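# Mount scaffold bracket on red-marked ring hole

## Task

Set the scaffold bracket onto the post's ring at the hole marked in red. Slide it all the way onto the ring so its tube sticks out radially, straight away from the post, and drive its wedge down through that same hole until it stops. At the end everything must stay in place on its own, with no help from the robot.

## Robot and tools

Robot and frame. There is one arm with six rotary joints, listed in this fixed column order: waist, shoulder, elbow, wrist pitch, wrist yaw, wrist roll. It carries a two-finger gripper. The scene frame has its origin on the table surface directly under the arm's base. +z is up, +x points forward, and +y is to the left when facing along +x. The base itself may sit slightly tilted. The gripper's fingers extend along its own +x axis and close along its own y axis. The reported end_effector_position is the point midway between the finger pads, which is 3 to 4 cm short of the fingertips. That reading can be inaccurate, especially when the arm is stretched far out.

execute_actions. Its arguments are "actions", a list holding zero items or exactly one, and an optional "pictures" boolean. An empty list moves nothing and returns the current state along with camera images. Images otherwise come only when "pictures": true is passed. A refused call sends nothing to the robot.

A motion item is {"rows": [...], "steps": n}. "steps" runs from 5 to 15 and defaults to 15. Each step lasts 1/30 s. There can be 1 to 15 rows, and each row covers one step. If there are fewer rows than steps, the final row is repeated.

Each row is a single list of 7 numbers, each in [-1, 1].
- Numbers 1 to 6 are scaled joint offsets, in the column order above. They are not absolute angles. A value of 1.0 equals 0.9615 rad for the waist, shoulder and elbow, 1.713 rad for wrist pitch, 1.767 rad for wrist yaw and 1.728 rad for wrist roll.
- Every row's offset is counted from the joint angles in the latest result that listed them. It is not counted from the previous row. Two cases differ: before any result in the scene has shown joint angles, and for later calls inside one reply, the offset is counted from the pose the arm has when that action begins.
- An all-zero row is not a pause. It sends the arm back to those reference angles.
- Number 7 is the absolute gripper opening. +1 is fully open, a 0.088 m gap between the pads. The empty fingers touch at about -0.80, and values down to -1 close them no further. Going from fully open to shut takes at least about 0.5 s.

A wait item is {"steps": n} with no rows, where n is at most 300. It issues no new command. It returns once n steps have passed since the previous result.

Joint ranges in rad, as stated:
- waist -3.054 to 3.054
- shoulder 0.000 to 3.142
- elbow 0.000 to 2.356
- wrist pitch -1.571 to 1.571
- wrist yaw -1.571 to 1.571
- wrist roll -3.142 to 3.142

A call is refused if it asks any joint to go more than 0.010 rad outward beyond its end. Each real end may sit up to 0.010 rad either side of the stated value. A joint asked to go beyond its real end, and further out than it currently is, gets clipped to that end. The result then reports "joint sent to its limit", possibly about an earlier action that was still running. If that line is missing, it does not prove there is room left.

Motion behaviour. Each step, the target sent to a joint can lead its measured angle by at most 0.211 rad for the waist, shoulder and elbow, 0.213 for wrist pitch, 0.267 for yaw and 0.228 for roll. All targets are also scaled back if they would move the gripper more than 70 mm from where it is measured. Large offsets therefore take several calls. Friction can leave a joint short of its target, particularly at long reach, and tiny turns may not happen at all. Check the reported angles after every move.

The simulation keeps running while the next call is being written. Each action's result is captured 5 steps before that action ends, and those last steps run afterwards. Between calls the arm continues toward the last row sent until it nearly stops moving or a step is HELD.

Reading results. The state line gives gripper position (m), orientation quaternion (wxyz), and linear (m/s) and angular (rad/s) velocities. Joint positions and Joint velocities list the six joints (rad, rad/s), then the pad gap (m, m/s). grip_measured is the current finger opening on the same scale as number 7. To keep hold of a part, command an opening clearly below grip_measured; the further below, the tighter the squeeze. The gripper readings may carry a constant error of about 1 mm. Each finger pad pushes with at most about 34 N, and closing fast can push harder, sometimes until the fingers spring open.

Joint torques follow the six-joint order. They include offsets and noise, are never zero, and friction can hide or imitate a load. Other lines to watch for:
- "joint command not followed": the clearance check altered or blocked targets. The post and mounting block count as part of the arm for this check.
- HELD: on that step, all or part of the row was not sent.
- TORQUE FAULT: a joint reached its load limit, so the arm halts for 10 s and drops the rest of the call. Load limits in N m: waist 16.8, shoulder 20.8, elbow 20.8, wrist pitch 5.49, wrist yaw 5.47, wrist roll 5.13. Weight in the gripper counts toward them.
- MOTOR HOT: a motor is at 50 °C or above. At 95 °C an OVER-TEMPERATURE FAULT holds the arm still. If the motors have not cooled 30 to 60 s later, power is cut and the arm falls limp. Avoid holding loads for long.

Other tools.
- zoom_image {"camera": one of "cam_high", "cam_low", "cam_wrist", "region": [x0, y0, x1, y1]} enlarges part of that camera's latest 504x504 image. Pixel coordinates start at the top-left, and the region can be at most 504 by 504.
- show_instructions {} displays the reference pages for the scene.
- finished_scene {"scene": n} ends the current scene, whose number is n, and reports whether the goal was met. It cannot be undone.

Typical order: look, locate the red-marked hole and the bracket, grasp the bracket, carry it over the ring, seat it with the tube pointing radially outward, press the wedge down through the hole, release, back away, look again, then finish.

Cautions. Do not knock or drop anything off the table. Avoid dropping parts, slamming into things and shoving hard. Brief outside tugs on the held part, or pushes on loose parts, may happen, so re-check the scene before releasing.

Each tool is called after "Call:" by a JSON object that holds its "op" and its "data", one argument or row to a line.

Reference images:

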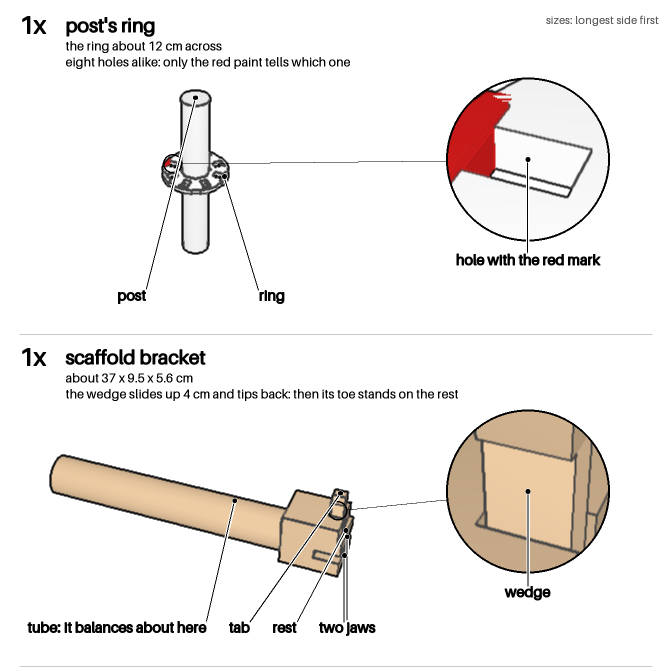

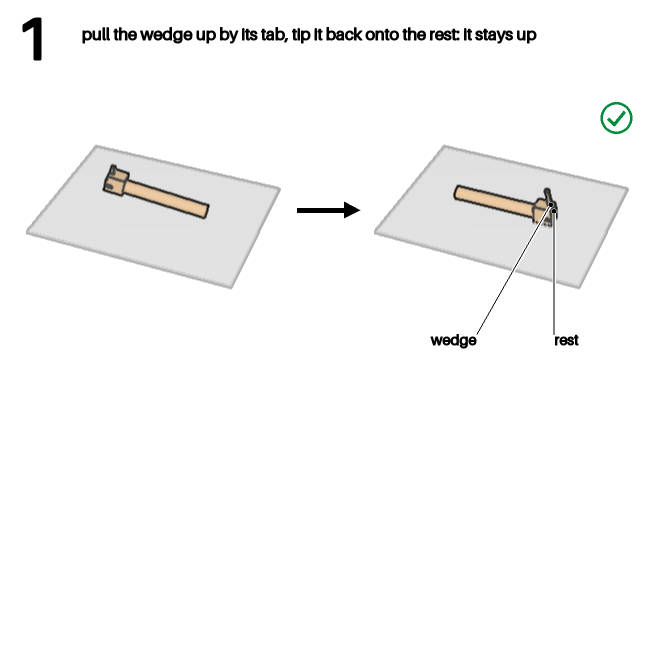

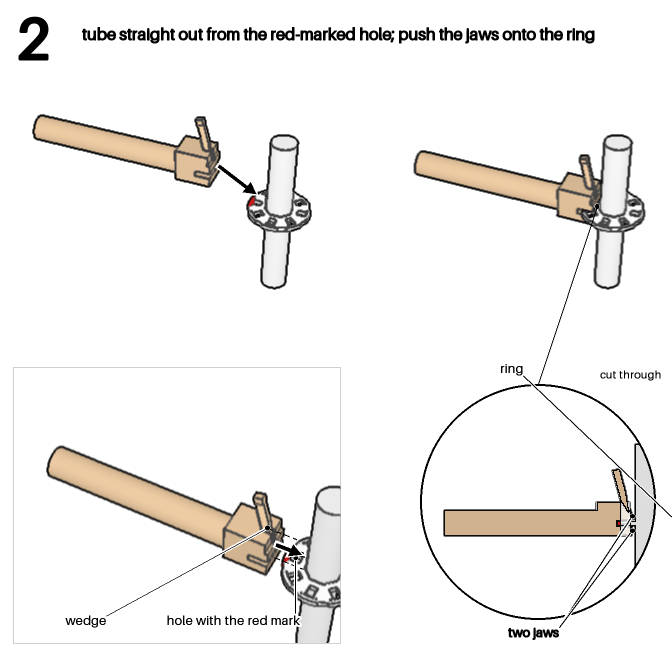

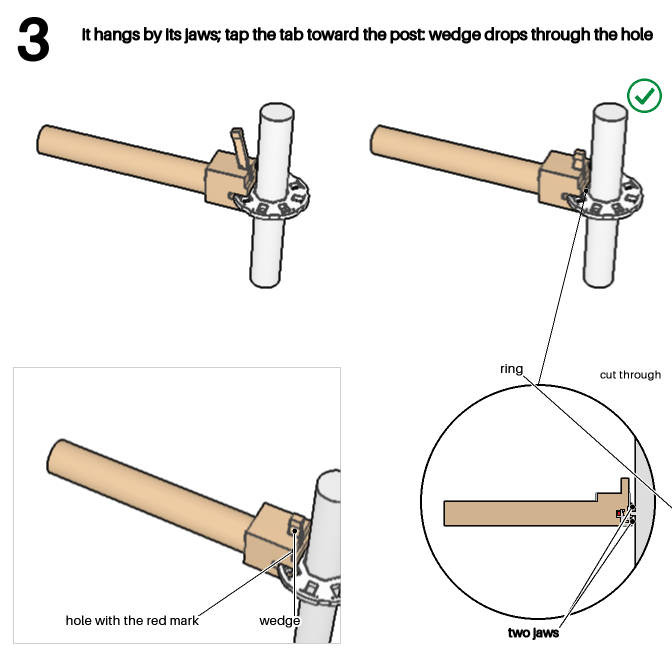

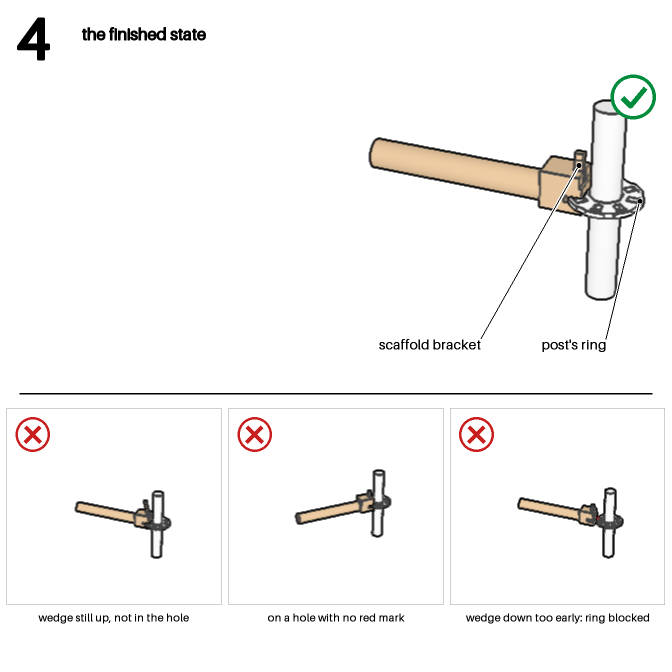

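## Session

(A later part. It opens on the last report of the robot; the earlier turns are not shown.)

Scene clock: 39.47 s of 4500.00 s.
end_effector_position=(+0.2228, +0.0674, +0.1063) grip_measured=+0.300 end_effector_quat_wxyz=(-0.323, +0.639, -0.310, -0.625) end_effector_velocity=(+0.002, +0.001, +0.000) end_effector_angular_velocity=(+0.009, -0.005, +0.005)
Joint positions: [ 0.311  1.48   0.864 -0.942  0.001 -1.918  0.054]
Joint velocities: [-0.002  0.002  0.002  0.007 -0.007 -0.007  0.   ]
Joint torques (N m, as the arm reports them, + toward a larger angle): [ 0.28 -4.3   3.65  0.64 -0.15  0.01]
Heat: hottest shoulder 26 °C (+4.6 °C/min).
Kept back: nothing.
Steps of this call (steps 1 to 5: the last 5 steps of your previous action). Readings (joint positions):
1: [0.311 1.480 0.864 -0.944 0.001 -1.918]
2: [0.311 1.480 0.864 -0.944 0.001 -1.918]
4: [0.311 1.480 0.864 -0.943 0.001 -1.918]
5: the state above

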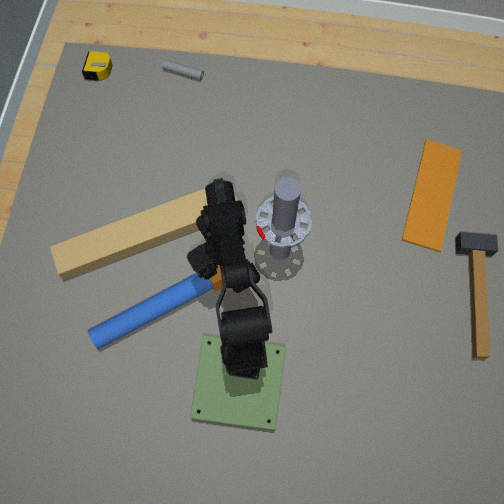

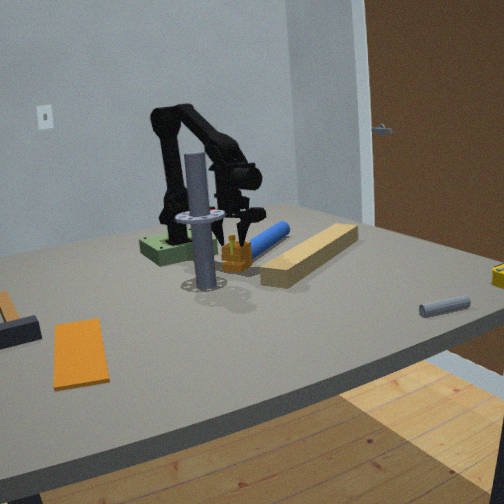

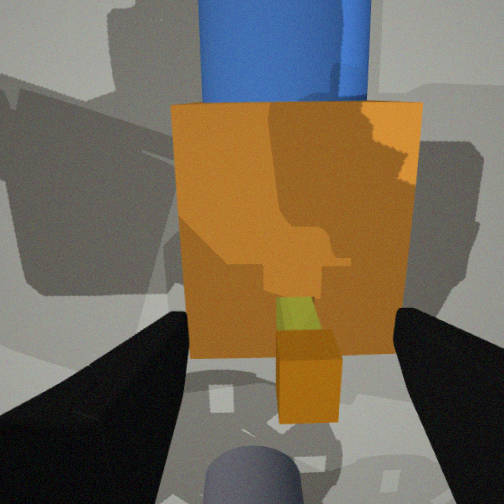

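Call:
{"op": "execute_actions", "data": {
  "actions": [
    {"rows": [[0,0,0,0,0,0,0.1],[0,0,0,0,0,0,-0.1],[0,0,0,0,0,0,-0.3],[0,0,0,0,0,0,-0.4],[0,0,0,0,0,0,-0.5],[0,0,0,0,0,0,-0.6],[0,0,0,0,0,0,-0.7],[0,0,0,0,0,0,-0.8],[0,0,0,0,0,0,-0.9]]}
  ]
}}

Call:
{"op": "execute_actions", "data": {
  "actions": []
}}

Scene clock: 40.07 s of 4500.00 s.
end_effector_position=(+0.2228, +0.0675, +0.1063) grip_measured=-0.553 end_effector_quat_wxyz=(-0.323, +0.639, -0.310, -0.626) end_effector_velocity=(-0.003, +0.001, -0.001) end_effector_angular_velocity=(+0.018, +0.018, -0.014)
Joint positions: [ 0.312  1.48   0.864 -0.941  0.    -1.918  0.012]
Joint velocities: [-0.007  0.002 -0.002 -0.007 -0.022  0.007 -0.001]
Joint torques (N m, as the arm reports them, + toward a larger angle): [-0.04 -5.24  4.26  0.48 -0.13 -0.02]
Heat: hottest shoulder 26 °C (+4.5 °C/min).
Steps of this call (steps 1 to 8: the robot went on to your last target; steps 9 to 18: the first 10 steps of this action). Readings (joint positions):
9: [0.312 1.480 0.864 -0.941 0.000 -1.918]
10: [0.312 1.480 0.864 -0.941 0.000 -1.918]
12: [0.312 1.480 0.864 -0.941 0.000 -1.918]
16: [0.312 1.480 0.864 -0.941 0.000 -1.918]
18: the state above

Scene clock: 40.23 s of 4500.00 s.
end_effector_position=(+0.2228, +0.0675, +0.1063) grip_measured=-0.553 end_effector_quat_wxyz=(-0.323, +0.639, -0.310, -0.626) end_effector_velocity=(-0.002, +0.001, +0.001) end_effector_angular_velocity=(+0.020, +0.009, +0.015)
Joint positions: [ 0.312  1.48   0.864 -0.941  0.    -1.918  0.012]
Joint velocities: [-0.007 -0.007 -0.002 -0.007 -0.022 -0.022  0.   ]
Joint torques (N m, as the arm reports them, + toward a larger angle): [ 0.   -5.13  4.33  0.46 -0.11 -0.01]
Heat: hottest shoulder 26 °C (+4.5 °C/min).
Kept back: nothing.
Steps of this call (steps 1 to 5: the last 5 steps of your previous action). Readings (joint positions):
1: [0.312 1.480 0.864 -0.941 0.000 -1.918]
2: [0.312 1.480 0.864 -0.941 0.000 -1.918]
4: [0.312 1.480 0.864 -0.941 0.000 -1.918]
5: the state above

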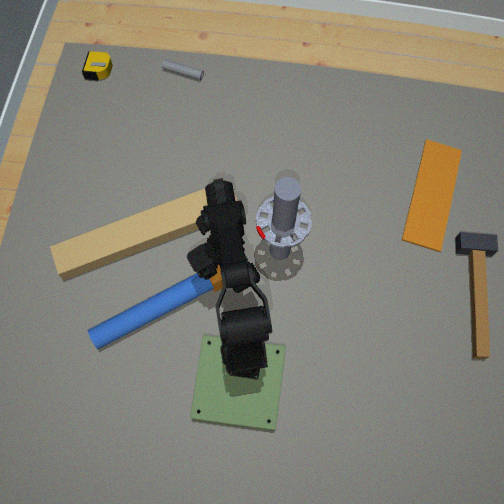

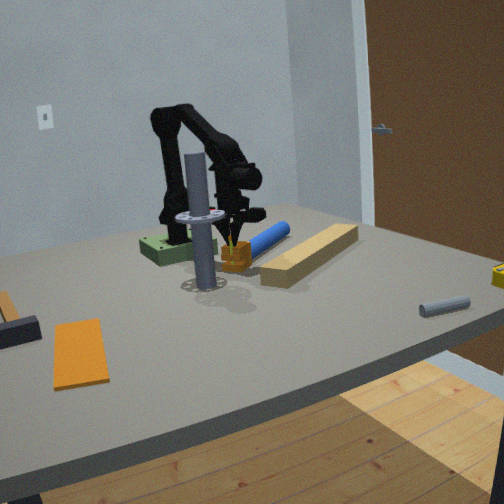

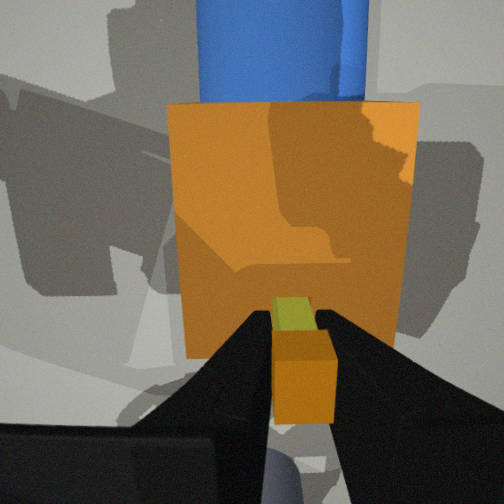

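Call:
{"op": "execute_actions", "data": {
  "actions": [
    {"rows": [[0,-0.006,0.017,-0.012,0,0,-0.9],[0,-0.012,0.034,-0.025,0,0,-0.9],[0,-0.019,0.051,-0.037,0,0,-0.9],[0,-0.025,0.068,-0.05,0,0,-0.9]]}
  ]
}}

Call:
{"op": "execute_actions", "data": {
  "actions": []
}}

Call:
{"op": "zoom_image", "data": {
  "camera": "cam_low",
  "region": [200, 190, 300, 280]
}}

Scene clock: 40.80 s of 4500.00 s.
end_effector_position=(+0.2223, +0.0674, +0.1222) grip_measured=-0.553 end_effector_quat_wxyz=(-0.321, +0.637, -0.312, -0.628) end_effector_velocity=(+0.001, +0.001, +0.008) end_effector_angular_velocity=(+0.006, +0.004, +0.005)
Joint positions: [ 0.312  1.464  0.917 -1.019  0.    -1.918  0.012]
Joint velocities: [-0.002 -0.002  0.032 -0.037 -0.007 -0.007 -0.   ]
Joint torques (N m, as the arm reports them, + toward a larger angle): [-0.01 -6.06  5.3   0.27 -0.12  0.02]
Heat: hottest elbow 27 °C (+5.9 °C/min).
Steps of this call (steps 1 to 7: the robot went on to your last target; steps 8 to 17: the first 10 steps of this action). Readings (joint positions):
8: [0.312 1.480 0.864 -0.942 0.000 -1.918]
9: [0.312 1.480 0.868 -0.949 0.000 -1.917]
11: [0.312 1.477 0.887 -0.980 0.000 -1.917]
15: [0.312 1.464 0.913 -1.015 0.000 -1.918]
17: the state above

Scene clock: 40.97 s of 4500.00 s.
end_effector_position=(+0.2225, +0.0674, +0.1231) grip_measured=-0.553 end_effector_quat_wxyz=(-0.321, +0.637, -0.312, -0.628) end_effector_velocity=(-0.006, +0.001, -0.000) end_effector_angular_velocity=(+0.015, +0.027, +0.005)
Joint positions: [ 0.312  1.463  0.92  -1.023  0.    -1.918  0.012]
Joint velocities: [-0.002 -0.002 -0.002 -0.022 -0.022 -0.007 -0.   ]
Joint torques (N m, as the arm reports them, + toward a larger angle): [-0.07 -6.09  5.17  0.23 -0.15 -0.01]
Heat: hottest elbow 27 °C (+5.9 °C/min).
Kept back: nothing.
Steps of this call (steps 1 to 5: the last 5 steps of your previous action). Readings (joint positions):
1: [0.312 1.464 0.918 -1.020 0.000 -1.918]
2: [0.312 1.464 0.918 -1.021 0.000 -1.918]
4: [0.312 1.464 0.920 -1.022 0.000 -1.918]
5: the state above

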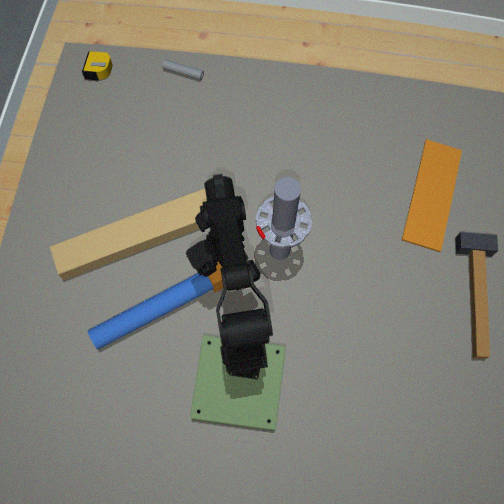

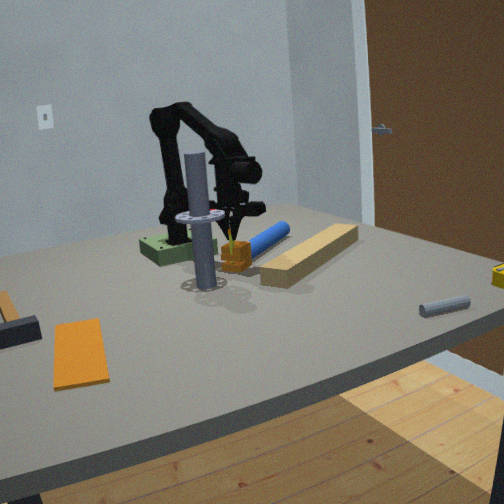

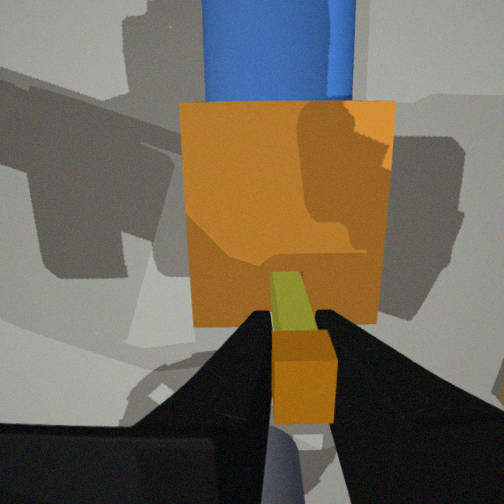

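Region (200, 190, 300, 280) of cam_low's 504x504 image, scaled by 5.040, with more detail than that image has; it fills the top 454 rows of this view, and the rest is white.

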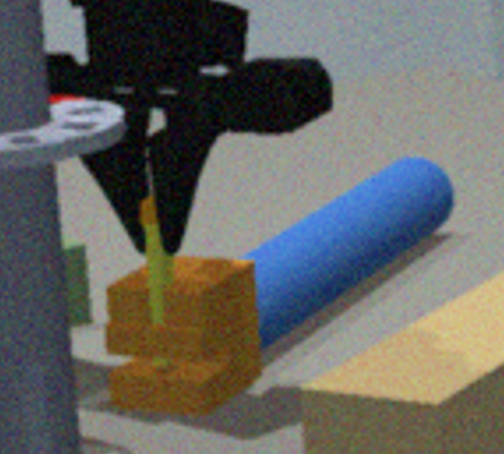

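Call:
{"op": "execute_actions", "data": {
  "actions": [
    {"rows": [[0,-0.006,0.017,-0.012,0,0,-0.9],[0,-0.012,0.034,-0.025,0,0,-0.9],[0,-0.019,0.051,-0.037,0,0,-0.9],[0,-0.025,0.068,-0.05,0,0,-0.9]]}
  ]
}}

Call:
{"op": "execute_actions", "data": {
  "actions": []
}}

Call:
{"op": "zoom_image", "data": {
  "camera": "cam_low",
  "region": [200, 190, 300, 280]
}}

Scene clock: 41.60 s of 4500.00 s.
end_effector_position=(+0.2210, +0.0670, +0.1396) grip_measured=-0.553 end_effector_quat_wxyz=(-0.319, +0.635, -0.314, -0.630) end_effector_velocity=(-0.001, +0.002, +0.007) end_effector_angular_velocity=(+0.019, +0.013, +0.005)
Joint positions: [ 0.312  1.446  0.973 -1.1    0.    -1.918  0.012]
Joint velocities: [-0.002 -0.002  0.027 -0.037 -0.022 -0.007 -0.   ]
Joint torques (N m, as the arm reports them, + toward a larger angle): [-0.02 -5.89  5.21  0.26 -0.15 -0.01]
Heat: hottest elbow 27 °C (+5.8 °C/min).
Steps of this call (steps 1 to 9: the robot went on to your last target; steps 10 to 19: the first 10 steps of this action). Readings (joint positions):
10: [0.312 1.463 0.922 -1.025 0.000 -1.918]
11: [0.312 1.463 0.926 -1.032 0.000 -1.918]
13: [0.312 1.460 0.944 -1.061 0.000 -1.917]
17: [0.312 1.447 0.970 -1.097 0.000 -1.918]
19: the state above

Scene clock: 41.77 s of 4500.00 s.
end_effector_position=(+0.2210, +0.0670, +0.1403) grip_measured=-0.554 end_effector_quat_wxyz=(-0.319, +0.635, -0.314, -0.630) end_effector_velocity=(-0.007, -0.002, +0.001) end_effector_angular_velocity=(-0.002, +0.032, +0.005)
Joint positions: [ 0.312  1.446  0.976 -1.104  0.    -1.918  0.012]
Joint velocities: [-0.002 -0.002  0.002 -0.037 -0.007 -0.007 -0.   ]
Joint torques (N m, as the arm reports them, + toward a larger angle): [-0.05 -5.96  5.31  0.19 -0.14 -0.03]
Heat: hottest elbow 27 °C (+5.7 °C/min).
Kept back: nothing.
Steps of this call (steps 1 to 5: the last 5 steps of your previous action). Readings (joint positions):
1: [0.312 1.446 0.974 -1.101 0.000 -1.918]
2: [0.312 1.446 0.975 -1.102 0.000 -1.918]
4: [0.312 1.446 0.976 -1.104 0.000 -1.918]
5: the state above

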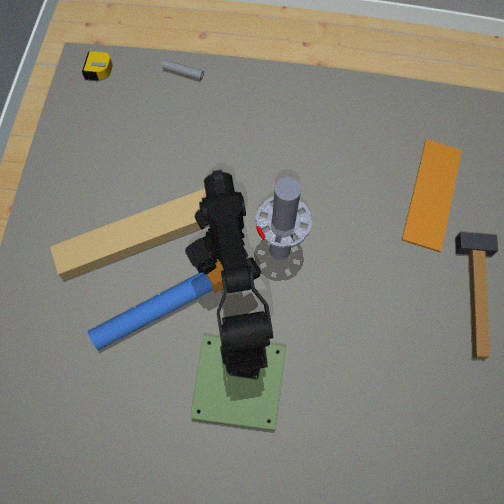

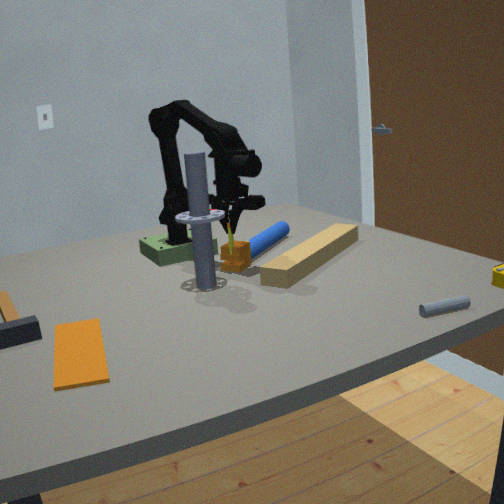

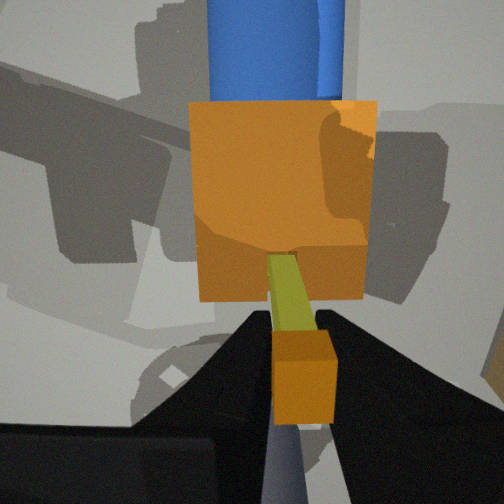

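Region (200, 190, 300, 280) of cam_low's 504x504 image, scaled by 5.040, with more detail than that image has; it fills the top 454 rows of this view, and the rest is white.

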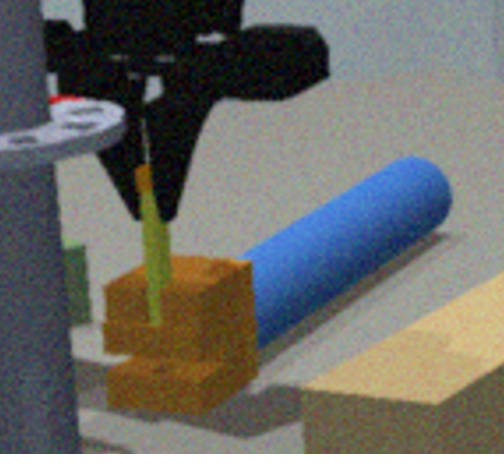

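Call:
{"op": "execute_actions", "data": {
  "actions": [
    {"rows": [[0.02,-0.006,-0.005,0,0,0.012,-0.9],[0.04,-0.012,-0.01,0,0,0.024,-0.9],[0.06,-0.018,-0.015,0,0,0.036,-0.9],[0.08,-0.025,-0.02,0,0,0.048,-0.9],[0.1,-0.03,-0.025,0,0,0.058,-0.9],[0.11,-0.032,-0.027,0,0,0.061,-0.9]]}
  ]
}}

Call:
{"op": "execute_actions", "data": {
  "actions": []
}}

Call:
{"op": "zoom_image", "data": {
  "camera": "cam_low",
  "region": [200, 190, 300, 280]
}}

Scene clock: 42.50 s of 4500.00 s.
end_effector_position=(+0.2100, +0.0860, +0.1412) grip_measured=-0.554 end_effector_quat_wxyz=(-0.320, +0.637, -0.313, -0.628) end_effector_velocity=(-0.013, +0.013, -0.003) end_effector_angular_velocity=(+0.006, +0.005, +0.005)
Joint positions: [ 0.408  1.425  0.961 -1.105  0.003 -1.824  0.012]
Joint velocities: [ 0.071 -0.022 -0.032  0.007 -0.007  0.066 -0.   ]
Joint torques (N m, as the arm reports them, + toward a larger angle): [ 0.13 -5.88  3.83  0.53 -0.28  0.1 ]
Heat: hottest elbow 27 °C (+5.6 °C/min).
Steps of this call (steps 1 to 12: the robot went on to your last target; steps 13 to 22: the first 10 steps of this action). Readings (joint positions):
13: [0.313 1.446 0.977 -1.105 0.001 -1.917]
14: [0.318 1.446 0.977 -1.105 0.003 -1.909]
16: [0.340 1.442 0.974 -1.105 0.005 -1.880]
20: [0.398 1.427 0.964 -1.105 0.003 -1.832]
22: the state above

Scene clock: 42.67 s of 4500.00 s.
end_effector_position=(+0.2092, +0.0866, +0.1411) grip_measured=-0.554 end_effector_quat_wxyz=(-0.320, +0.637, -0.313, -0.628) end_effector_velocity=(-0.004, +0.001, +0.001) end_effector_angular_velocity=(+0.006, +0.005, +0.000)
Joint positions: [ 0.412  1.423  0.96  -1.105  0.003 -1.818  0.012]
Joint velocities: [ 0.007 -0.012 -0.007 -0.007 -0.007  0.007  0.   ]
Joint torques (N m, as the arm reports them, + toward a larger angle): [ 0.38 -5.81  3.79  0.54 -0.27  0.08]
Heat: hottest elbow 27 °C (+5.6 °C/min).
Kept back: nothing.
Steps of this call (steps 1 to 5: the last 5 steps of your previous action). Readings (joint positions):
1: [0.409 1.424 0.961 -1.105 0.003 -1.822]
2: [0.410 1.424 0.960 -1.105 0.003 -1.820]
4: [0.411 1.423 0.960 -1.105 0.003 -1.818]
5: the state above

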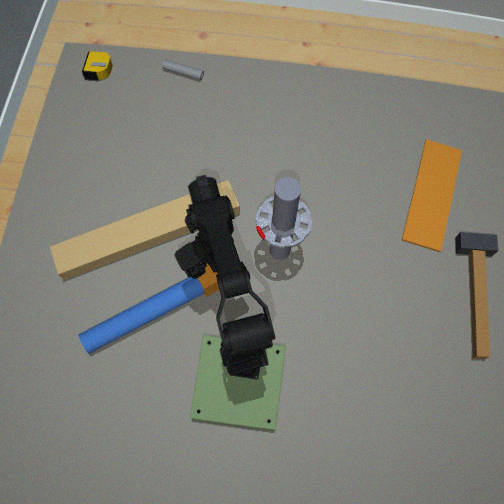

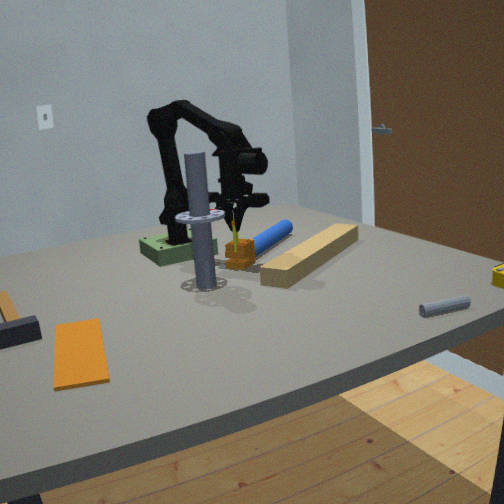

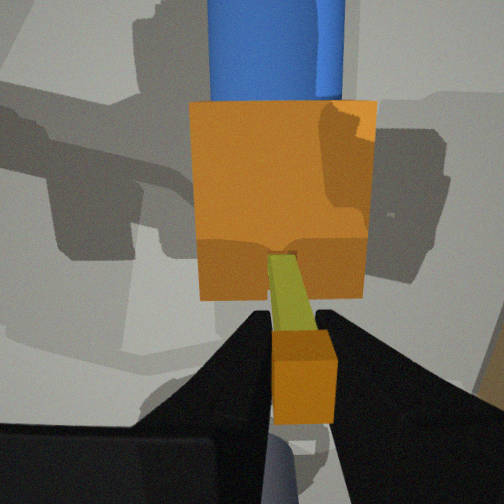

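Region (200, 190, 300, 280) of cam_low's 504x504 image, scaled by 5.040, with more detail than that image has; it fills the top 454 rows of this view, and the rest is white.

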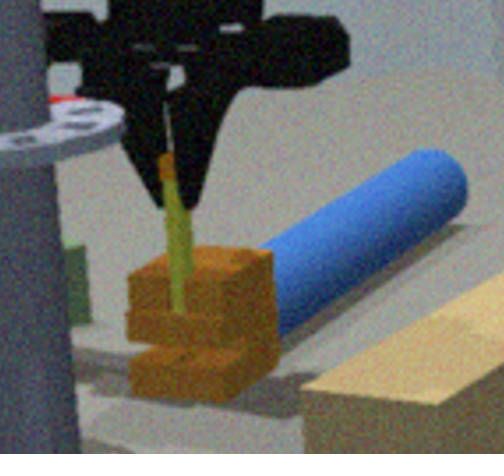

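Call:
{"op": "execute_actions", "data": {
  "actions": [
    {"rows": [[0.042,0.001,-0.006,0.001,0.02,0.023,-0.9],[0.084,0.002,-0.012,0.001,0.039,0.047,-0.9],[0.126,0.003,-0.018,0.002,0.059,0.07,-0.9],[0.168,0.004,-0.024,0.002,0.078,0.094,-0.9],[0.21,0.005,-0.03,0.003,0.098,0.117,-0.9],[0.252,0.006,-0.036,0.004,0.118,0.14,-0.9],[0.294,0.007,-0.042,0.004,0.137,0.164,-0.9],[0.336,0.008,-0.048,0.005,0.157,0.187,-0.9],[0.378,0.009,-0.054,0.005,0.176,0.21,-0.9],[0.42,0.009,-0.06,0.006,0.196,0.234,-0.9]]}
  ]
}}

Call:
{"op": "execute_actions", "data": {
  "actions": [
    {"steps":6}
  ]
}}

Call:
{"op": "execute_actions", "data": {
  "actions": []
}}

Call:
{"op": "zoom_image", "data": {
  "camera": "cam_low",
  "region": [200, 180, 310, 280]
}}

Scene clock: 44.57 s of 4500.00 s.
end_effector_position=(+0.1941, +0.1100, +0.1391) grip_measured=-0.554 end_effector_quat_wxyz=(-0.275, +0.709, -0.355, -0.543) end_effector_velocity=(-0.082, +0.091, -0.010) end_effector_angular_velocity=(-0.689, -0.711, +0.066)
Joint positions: [ 0.704  1.423  0.931 -1.099  0.258 -1.521  0.012]
Joint velocities: [ 1.184 -0.002 -0.193  0.007  0.96   1.165 -0.   ]
Joint torques (N m, as the arm reports them, + toward a larger angle): [ 0.52 -3.85  3.33  0.59  0.16  0.06]
Heat: hottest elbow 27 °C (+5.4 °C/min).
Steps of this call (steps 1 to 15: the robot went on to your last target; steps 16 to 47: nothing new was sent; steps 48 to 57: the first 10 steps of this action). Readings (joint positions):
48: [0.417 1.423 0.958 -1.105 0.008 -1.810]
49: [0.431 1.423 0.958 -1.105 0.022 -1.792]
51: [0.482 1.423 0.956 -1.103 0.072 -1.739]
55: [0.625 1.423 0.942 -1.101 0.192 -1.598]
57: the state above

Scene clock: 44.77 s of 4500.00 s.
end_effector_position=(+0.1870, +0.1180, +0.1381) grip_measured=-0.555 end_effector_quat_wxyz=(-0.264, +0.735, -0.356, -0.514) end_effector_velocity=(-0.005, -0.001, +0.000) end_effector_angular_velocity=(-0.088, -0.094, -0.006)
Joint positions: [ 0.802  1.424  0.914 -1.098  0.333 -1.431  0.012]
Joint velocities: [ 0.095 -0.002 -0.027 -0.007  0.125  0.11  -0.   ]
Joint torques (N m, as the arm reports them, + toward a larger angle): [ 0.19 -3.96  3.55  0.63  0.3   0.11]
Heat: hottest elbow 27 °C (+5.4 °C/min).
Kept back: nothing.
Steps of this call (steps 1 to 5: the last 5 steps of your previous action; step 6: the robot went on to your last target). Readings (joint positions):
1: [0.739 1.423 0.926 -1.099 0.284 -1.489]
2: [0.764 1.423 0.922 -1.098 0.300 -1.469]
4: [0.792 1.423 0.916 -1.098 0.321 -1.443]
6: the state above

Scene clock: 44.77 s of 4500.00 s.
end_effector_position=(+0.1870, +0.1180, +0.1381) grip_measured=-0.555 end_effector_quat_wxyz=(-0.264, +0.735, -0.356, -0.514) end_effector_velocity=(-0.005, -0.001, +0.000) end_effector_angular_velocity=(-0.088, -0.094, -0.006)
Joint positions: [ 0.802  1.424  0.914 -1.098  0.333 -1.431  0.012]
Joint velocities: [ 0.095 -0.002 -0.027 -0.007  0.125  0.11  -0.   ]
Joint torques (N m, as the arm reports them, + toward a larger angle): [ 0.19 -3.96  3.55  0.63  0.3   0.11]
Heat: hottest elbow 27 °C (+5.4 °C/min).
Kept back: nothing.

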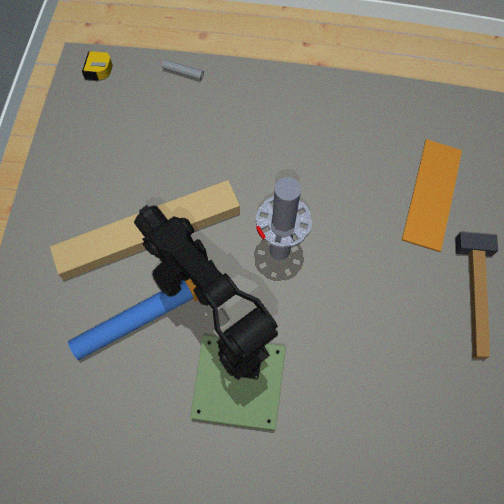

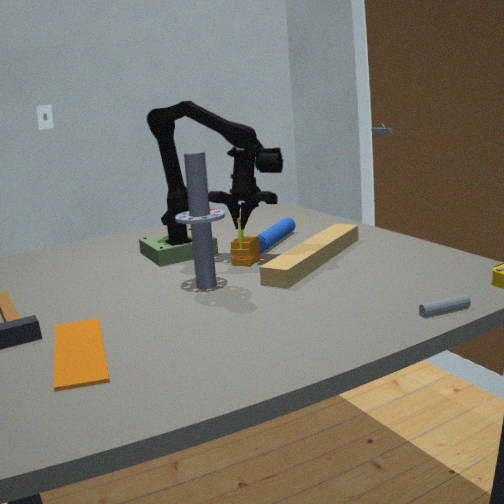

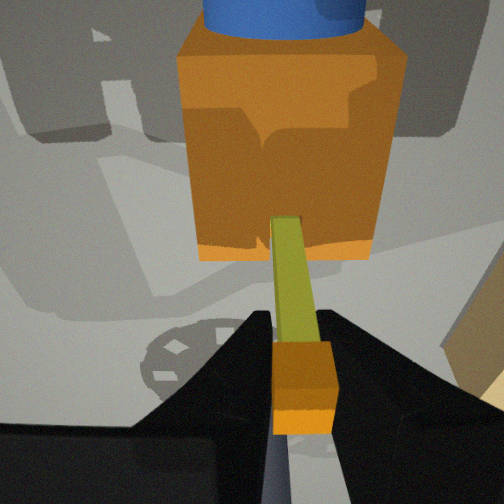

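Region (200, 180, 310, 280) of cam_low's 504x504 image, scaled by 4.582, with more detail than that image has; it fills the top 458 rows of this view, and the rest is white.

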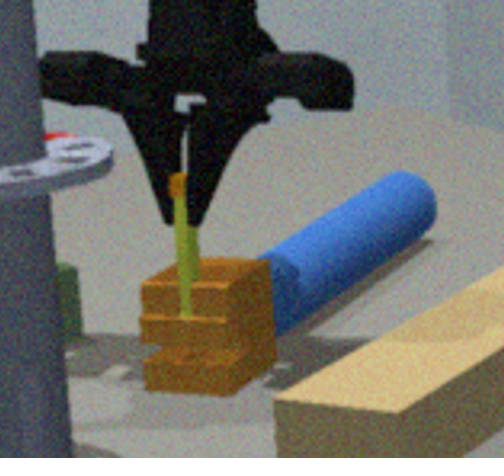

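Call:
{"op": "execute_actions", "data": {
  "actions": [
    {"rows": [[0,-0.004,0.012,-0.008,0,0,-0.9],[0,-0.008,0.024,-0.016,0,0,-0.9],[0,-0.012,0.036,-0.025,0,0,-0.9]]}
  ]
}}

Call:
{"op": "execute_actions", "data": {
  "actions": []
}}

Call:
{"op": "zoom_image", "data": {
  "camera": "cam_low",
  "region": [200, 180, 310, 280]
}}

Scene clock: 45.60 s of 4500.00 s.
end_effector_position=(+0.1856, +0.1173, +0.1441) grip_measured=-0.555 end_effector_quat_wxyz=(-0.261, +0.734, -0.359, -0.515) end_effector_velocity=(-0.007, -0.003, -0.001) end_effector_angular_velocity=(-0.012, +0.043, +0.003)
Joint positions: [ 0.805  1.421  0.936 -1.133  0.334 -1.426  0.012]
Joint velocities: [-0.002  0.002  0.002 -0.037 -0.022 -0.007  0.   ]
Joint torques (N m, as the arm reports them, + toward a larger angle): [-0.26 -5.87  5.44  0.07  0.13 -0.17]
Heat: hottest elbow 27 °C (+5.3 °C/min).
Steps of this call (steps 1 to 15: the robot went on to your last target; steps 16 to 25: the first 10 steps of this action). Readings (joint positions):
16: [0.812 1.424 0.911 -1.098 0.347 -1.417]
17: [0.811 1.424 0.913 -1.099 0.345 -1.418]
19: [0.808 1.424 0.924 -1.117 0.341 -1.421]
23: [0.805 1.421 0.935 -1.130 0.336 -1.426]
25: the state above

Scene clock: 45.77 s of 4500.00 s.
end_effector_position=(+0.1854, +0.1171, +0.1442) grip_measured=-0.555 end_effector_quat_wxyz=(-0.260, +0.733, -0.360, -0.515) end_effector_velocity=(-0.003, -0.005, +0.000) end_effector_angular_velocity=(-0.022, +0.012, +0.005)
Joint positions: [ 0.804  1.421  0.936 -1.135  0.333 -1.426  0.012]
Joint velocities: [-0.002 -0.002 -0.002 -0.022  0.007 -0.007 -0.   ]
Joint torques (N m, as the arm reports them, + toward a larger angle): [-0.25 -5.86  5.54  0.05  0.13 -0.17]
Heat: hottest elbow 27 °C (+5.2 °C/min).
Kept back: nothing.
Steps of this call (steps 1 to 5: the last 5 steps of your previous action). Readings (joint positions):
1: [0.805 1.421 0.936 -1.134 0.334 -1.426]
2: [0.805 1.421 0.936 -1.135 0.334 -1.426]
4: [0.804 1.421 0.936 -1.135 0.333 -1.426]
5: the state above

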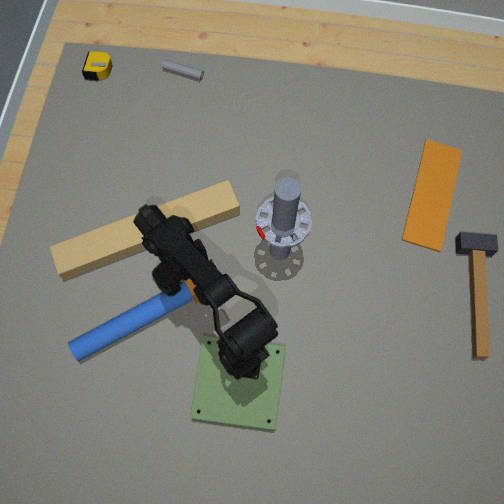

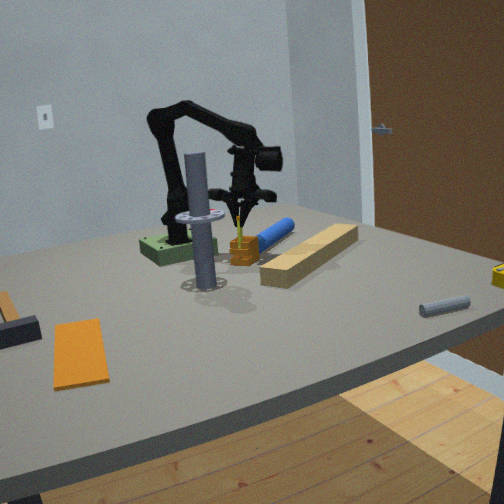

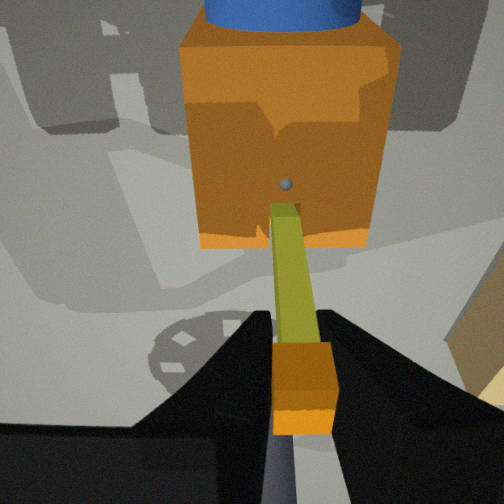

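Region (200, 180, 310, 280) of cam_low's 504x504 image, scaled by 4.582, with more detail than that image has; it fills the top 458 rows of this view, and the rest is white.

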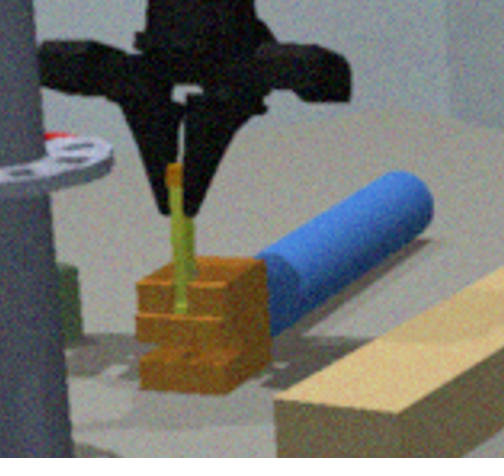

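Call:
{"op": "execute_actions", "data": {
  "actions": [
    {"rows": [[0.015,0,0,0,0,0.008,-0.9],[0.03,0,0,0,0,0.016,-0.9],[0.045,0,0,0,0,0.024,-0.9],[0.06,0,0,0,0,0.032,-0.9],[0.075,0,0,0,0,0.04,-0.9]]}
  ]
}}

Call:
{"op": "execute_actions", "data": {
  "actions": []
}}

Call:
{"op": "zoom_image", "data": {
  "camera": "cam_low",
  "region": [200, 180, 310, 280]
}}

Scene clock: 46.37 s of 4500.00 s.
end_effector_position=(+0.1770, +0.1288, +0.1441) grip_measured=-0.555 end_effector_quat_wxyz=(-0.265, +0.737, -0.352, -0.513) end_effector_velocity=(-0.005, +0.008, -0.001) end_effector_angular_velocity=(+0.021, -0.012, -0.012)
Joint positions: [ 0.87   1.421  0.936 -1.137  0.332 -1.365  0.012]
Joint velocities: [ 0.037 -0.002 -0.002  0.007 -0.007  0.051 -0.   ]
Joint torques (N m, as the arm reports them, + toward a larger angle): [ 0.16 -4.87  4.42  0.49  0.17  0.08]
Heat: hottest elbow 27 °C (+5.2 °C/min).
Steps of this call (steps 1 to 8: the robot went on to your last target; steps 9 to 18: the first 10 steps of this action). Readings (joint positions):
9: [0.805 1.421 0.936 -1.136 0.333 -1.426]
10: [0.809 1.421 0.936 -1.136 0.333 -1.422]
12: [0.826 1.421 0.936 -1.137 0.333 -1.403]
16: [0.864 1.421 0.936 -1.137 0.332 -1.370]
18: the state above

Scene clock: 46.53 s of 4500.00 s.
end_effector_position=(+0.1766, +0.1293, +0.1441) grip_measured=-0.555 end_effector_quat_wxyz=(-0.266, +0.737, -0.352, -0.513) end_effector_velocity=(-0.005, -0.003, +0.001) end_effector_angular_velocity=(-0.006, +0.015, -0.005)
Joint positions: [ 0.872  1.421  0.936 -1.137  0.332 -1.362  0.012]
Joint velocities: [ 0.002 -0.007 -0.002 -0.022 -0.007  0.007  0.   ]
Joint torques (N m, as the arm reports them, + toward a larger angle): [ 0.19 -4.9   4.43  0.49  0.19  0.1 ]
Heat: hottest elbow 27 °C (+5.2 °C/min).
Kept back: nothing.
Steps of this call (steps 1 to 5: the last 5 steps of your previous action). Readings (joint positions):
1: [0.870 1.421 0.936 -1.137 0.332 -1.364]
2: [0.871 1.421 0.936 -1.137 0.332 -1.363]
4: [0.872 1.421 0.936 -1.137 0.332 -1.362]
5: the state above

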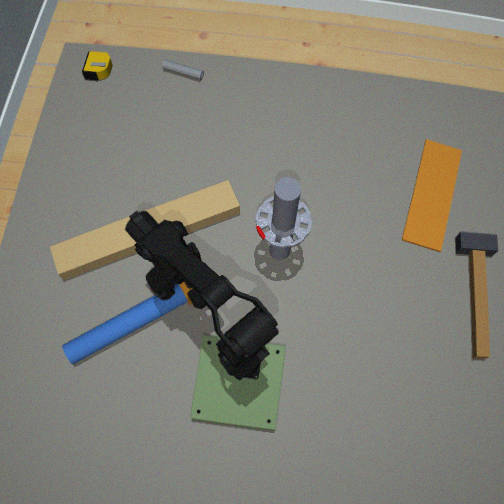

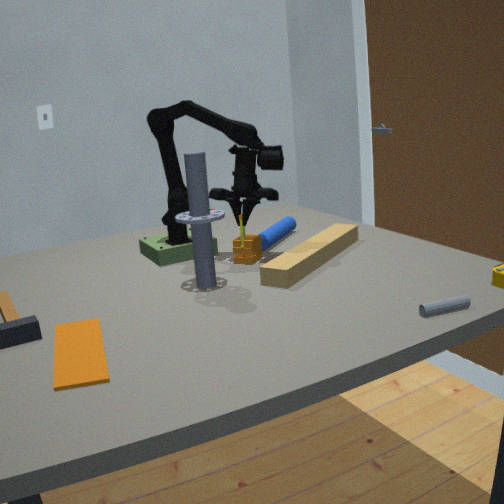

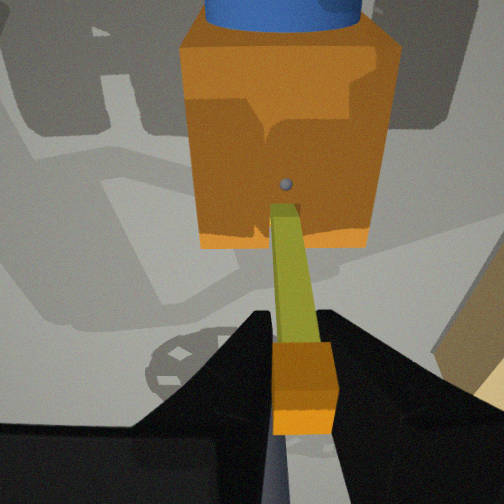

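Region (200, 180, 310, 280) of cam_low's 504x504 image, scaled by 4.582, with more detail than that image has; it fills the top 458 rows of this view, and the rest is white.

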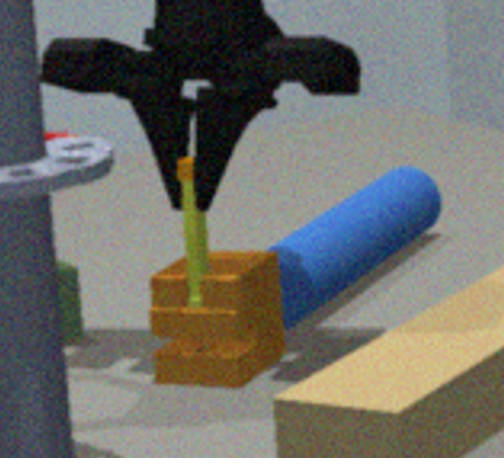

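Call:
{"op": "execute_actions", "data": {
  "actions": [
    {"rows": [[0,0,0,0,0,0,-0.6],[0,0,0,0,0,0,-0.5],[0,0,0,0,0,0,-0.45],[0,0,0,0,0,0,-0.4],[0,0,0,0,0,0,-0.3],[0,0,0,0,0,0,-0.2]]}
  ]
}}

Call:
{"op": "execute_actions", "data": {
  "actions": [
    {"steps":10,"pictures":true}
  ],
  "pictures": true
}}

Call:
{"op": "zoom_image", "data": {
  "camera": "cam_low",
  "region": [200, 180, 310, 280]
}}

Scene clock: 47.70 s of 4500.00 s.
end_effector_position=(+0.1765, +0.1295, +0.1441) grip_measured=-0.256 end_effector_quat_wxyz=(-0.266, +0.736, -0.352, -0.513) end_effector_velocity=(-0.001, -0.002, -0.001) end_effector_angular_velocity=(-0.006, +0.015, -0.001)
Joint positions: [ 0.873  1.421  0.936 -1.137  0.332 -1.36   0.026]
Joint velocities: [-0.007  0.002 -0.002 -0.007 -0.007 -0.007  0.027]
Joint torques (N m, as the arm reports them, + toward a larger angle): [-0.15 -4.88  4.43  0.42  0.14 -0.07]
Heat: hottest elbow 27 °C (+5.0 °C/min).
Steps of this call (steps 1 to 15: the robot went on to your last target; steps 16 to 25: nothing new was sent; steps 26 to 35: the first 10 steps of this action). Readings (joint positions):
26: [0.873 1.421 0.936 -1.137 0.332 -1.360]
27: [0.873 1.421 0.936 -1.137 0.332 -1.360]
29: [0.873 1.421 0.936 -1.137 0.332 -1.360]
33: [0.873 1.421 0.936 -1.137 0.332 -1.359]
35: the state above


Region (200, 180, 310, 280) of cam_low's 504x504 image, scaled by 4.582, with more detail than that image has; it fills the top 458 rows of this view, and the rest is white.

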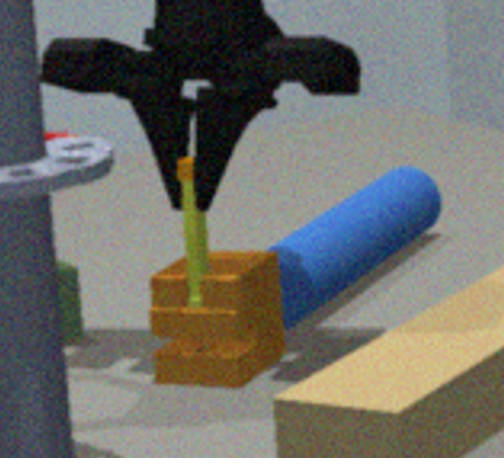

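Call:
{"op": "execute_actions", "data": {
  "actions": []
}}

Call:
{"op": "zoom_image", "data": {
  "camera": "cam_low",
  "region": [200, 180, 310, 280]
}}

Scene clock: 47.87 s of 4500.00 s.
end_effector_position=(+0.1765, +0.1295, +0.1441) grip_measured=-0.211 end_effector_quat_wxyz=(-0.266, +0.736, -0.352, -0.513) end_effector_velocity=(-0.004, -0.004, -0.000) end_effector_angular_velocity=(-0.013, +0.022, +0.004)
Joint positions: [ 0.873  1.421  0.936 -1.137  0.332 -1.36   0.029]
Joint velocities: [-0.002 -0.002 -0.002 -0.022 -0.007 -0.007  0.005]
Joint torques (N m, as the arm reports them, + toward a larger angle): [-0.14 -4.82  4.38  0.4   0.13 -0.09]
Heat: hottest elbow 27 °C (+5.0 °C/min).
Kept back: nothing.
Steps of this call (steps 1 to 5: the last 5 steps of your previous action). Readings (joint positions):
1: [0.873 1.421 0.936 -1.137 0.332 -1.360]
2: [0.873 1.421 0.936 -1.137 0.332 -1.360]
4: [0.873 1.421 0.936 -1.137 0.332 -1.360]
5: the state above

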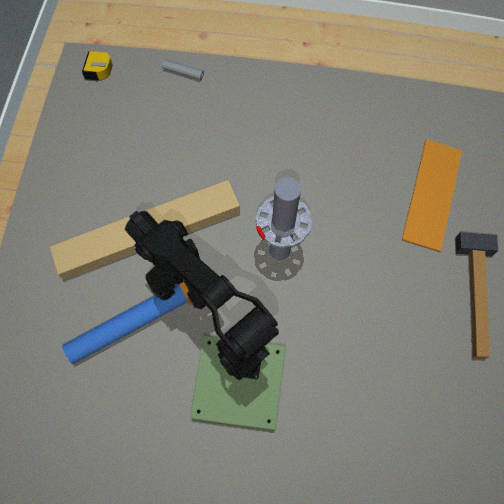

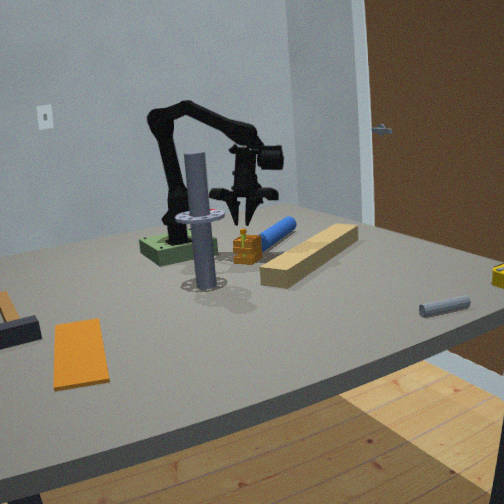

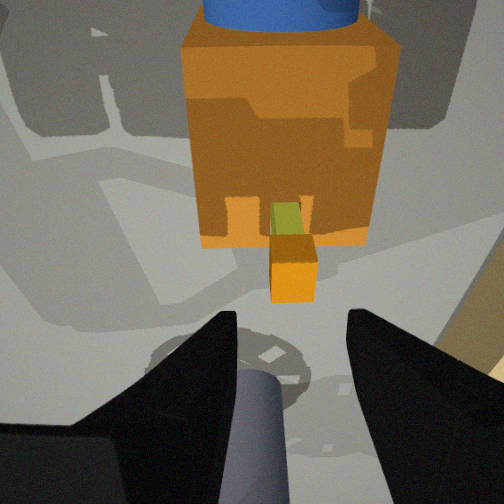

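Region (200, 180, 310, 280) of cam_low's 504x504 image, scaled by 4.582, with more detail than that image has; it fills the top 458 rows of this view, and the rest is white.

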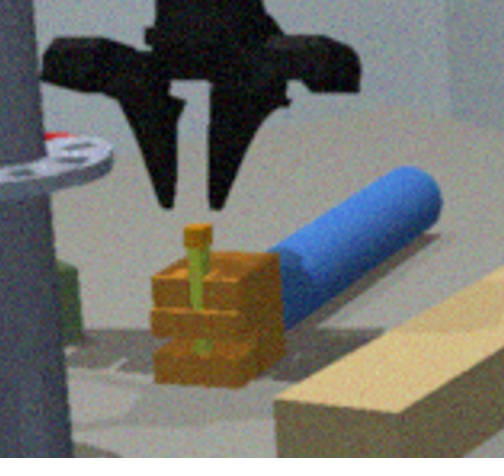

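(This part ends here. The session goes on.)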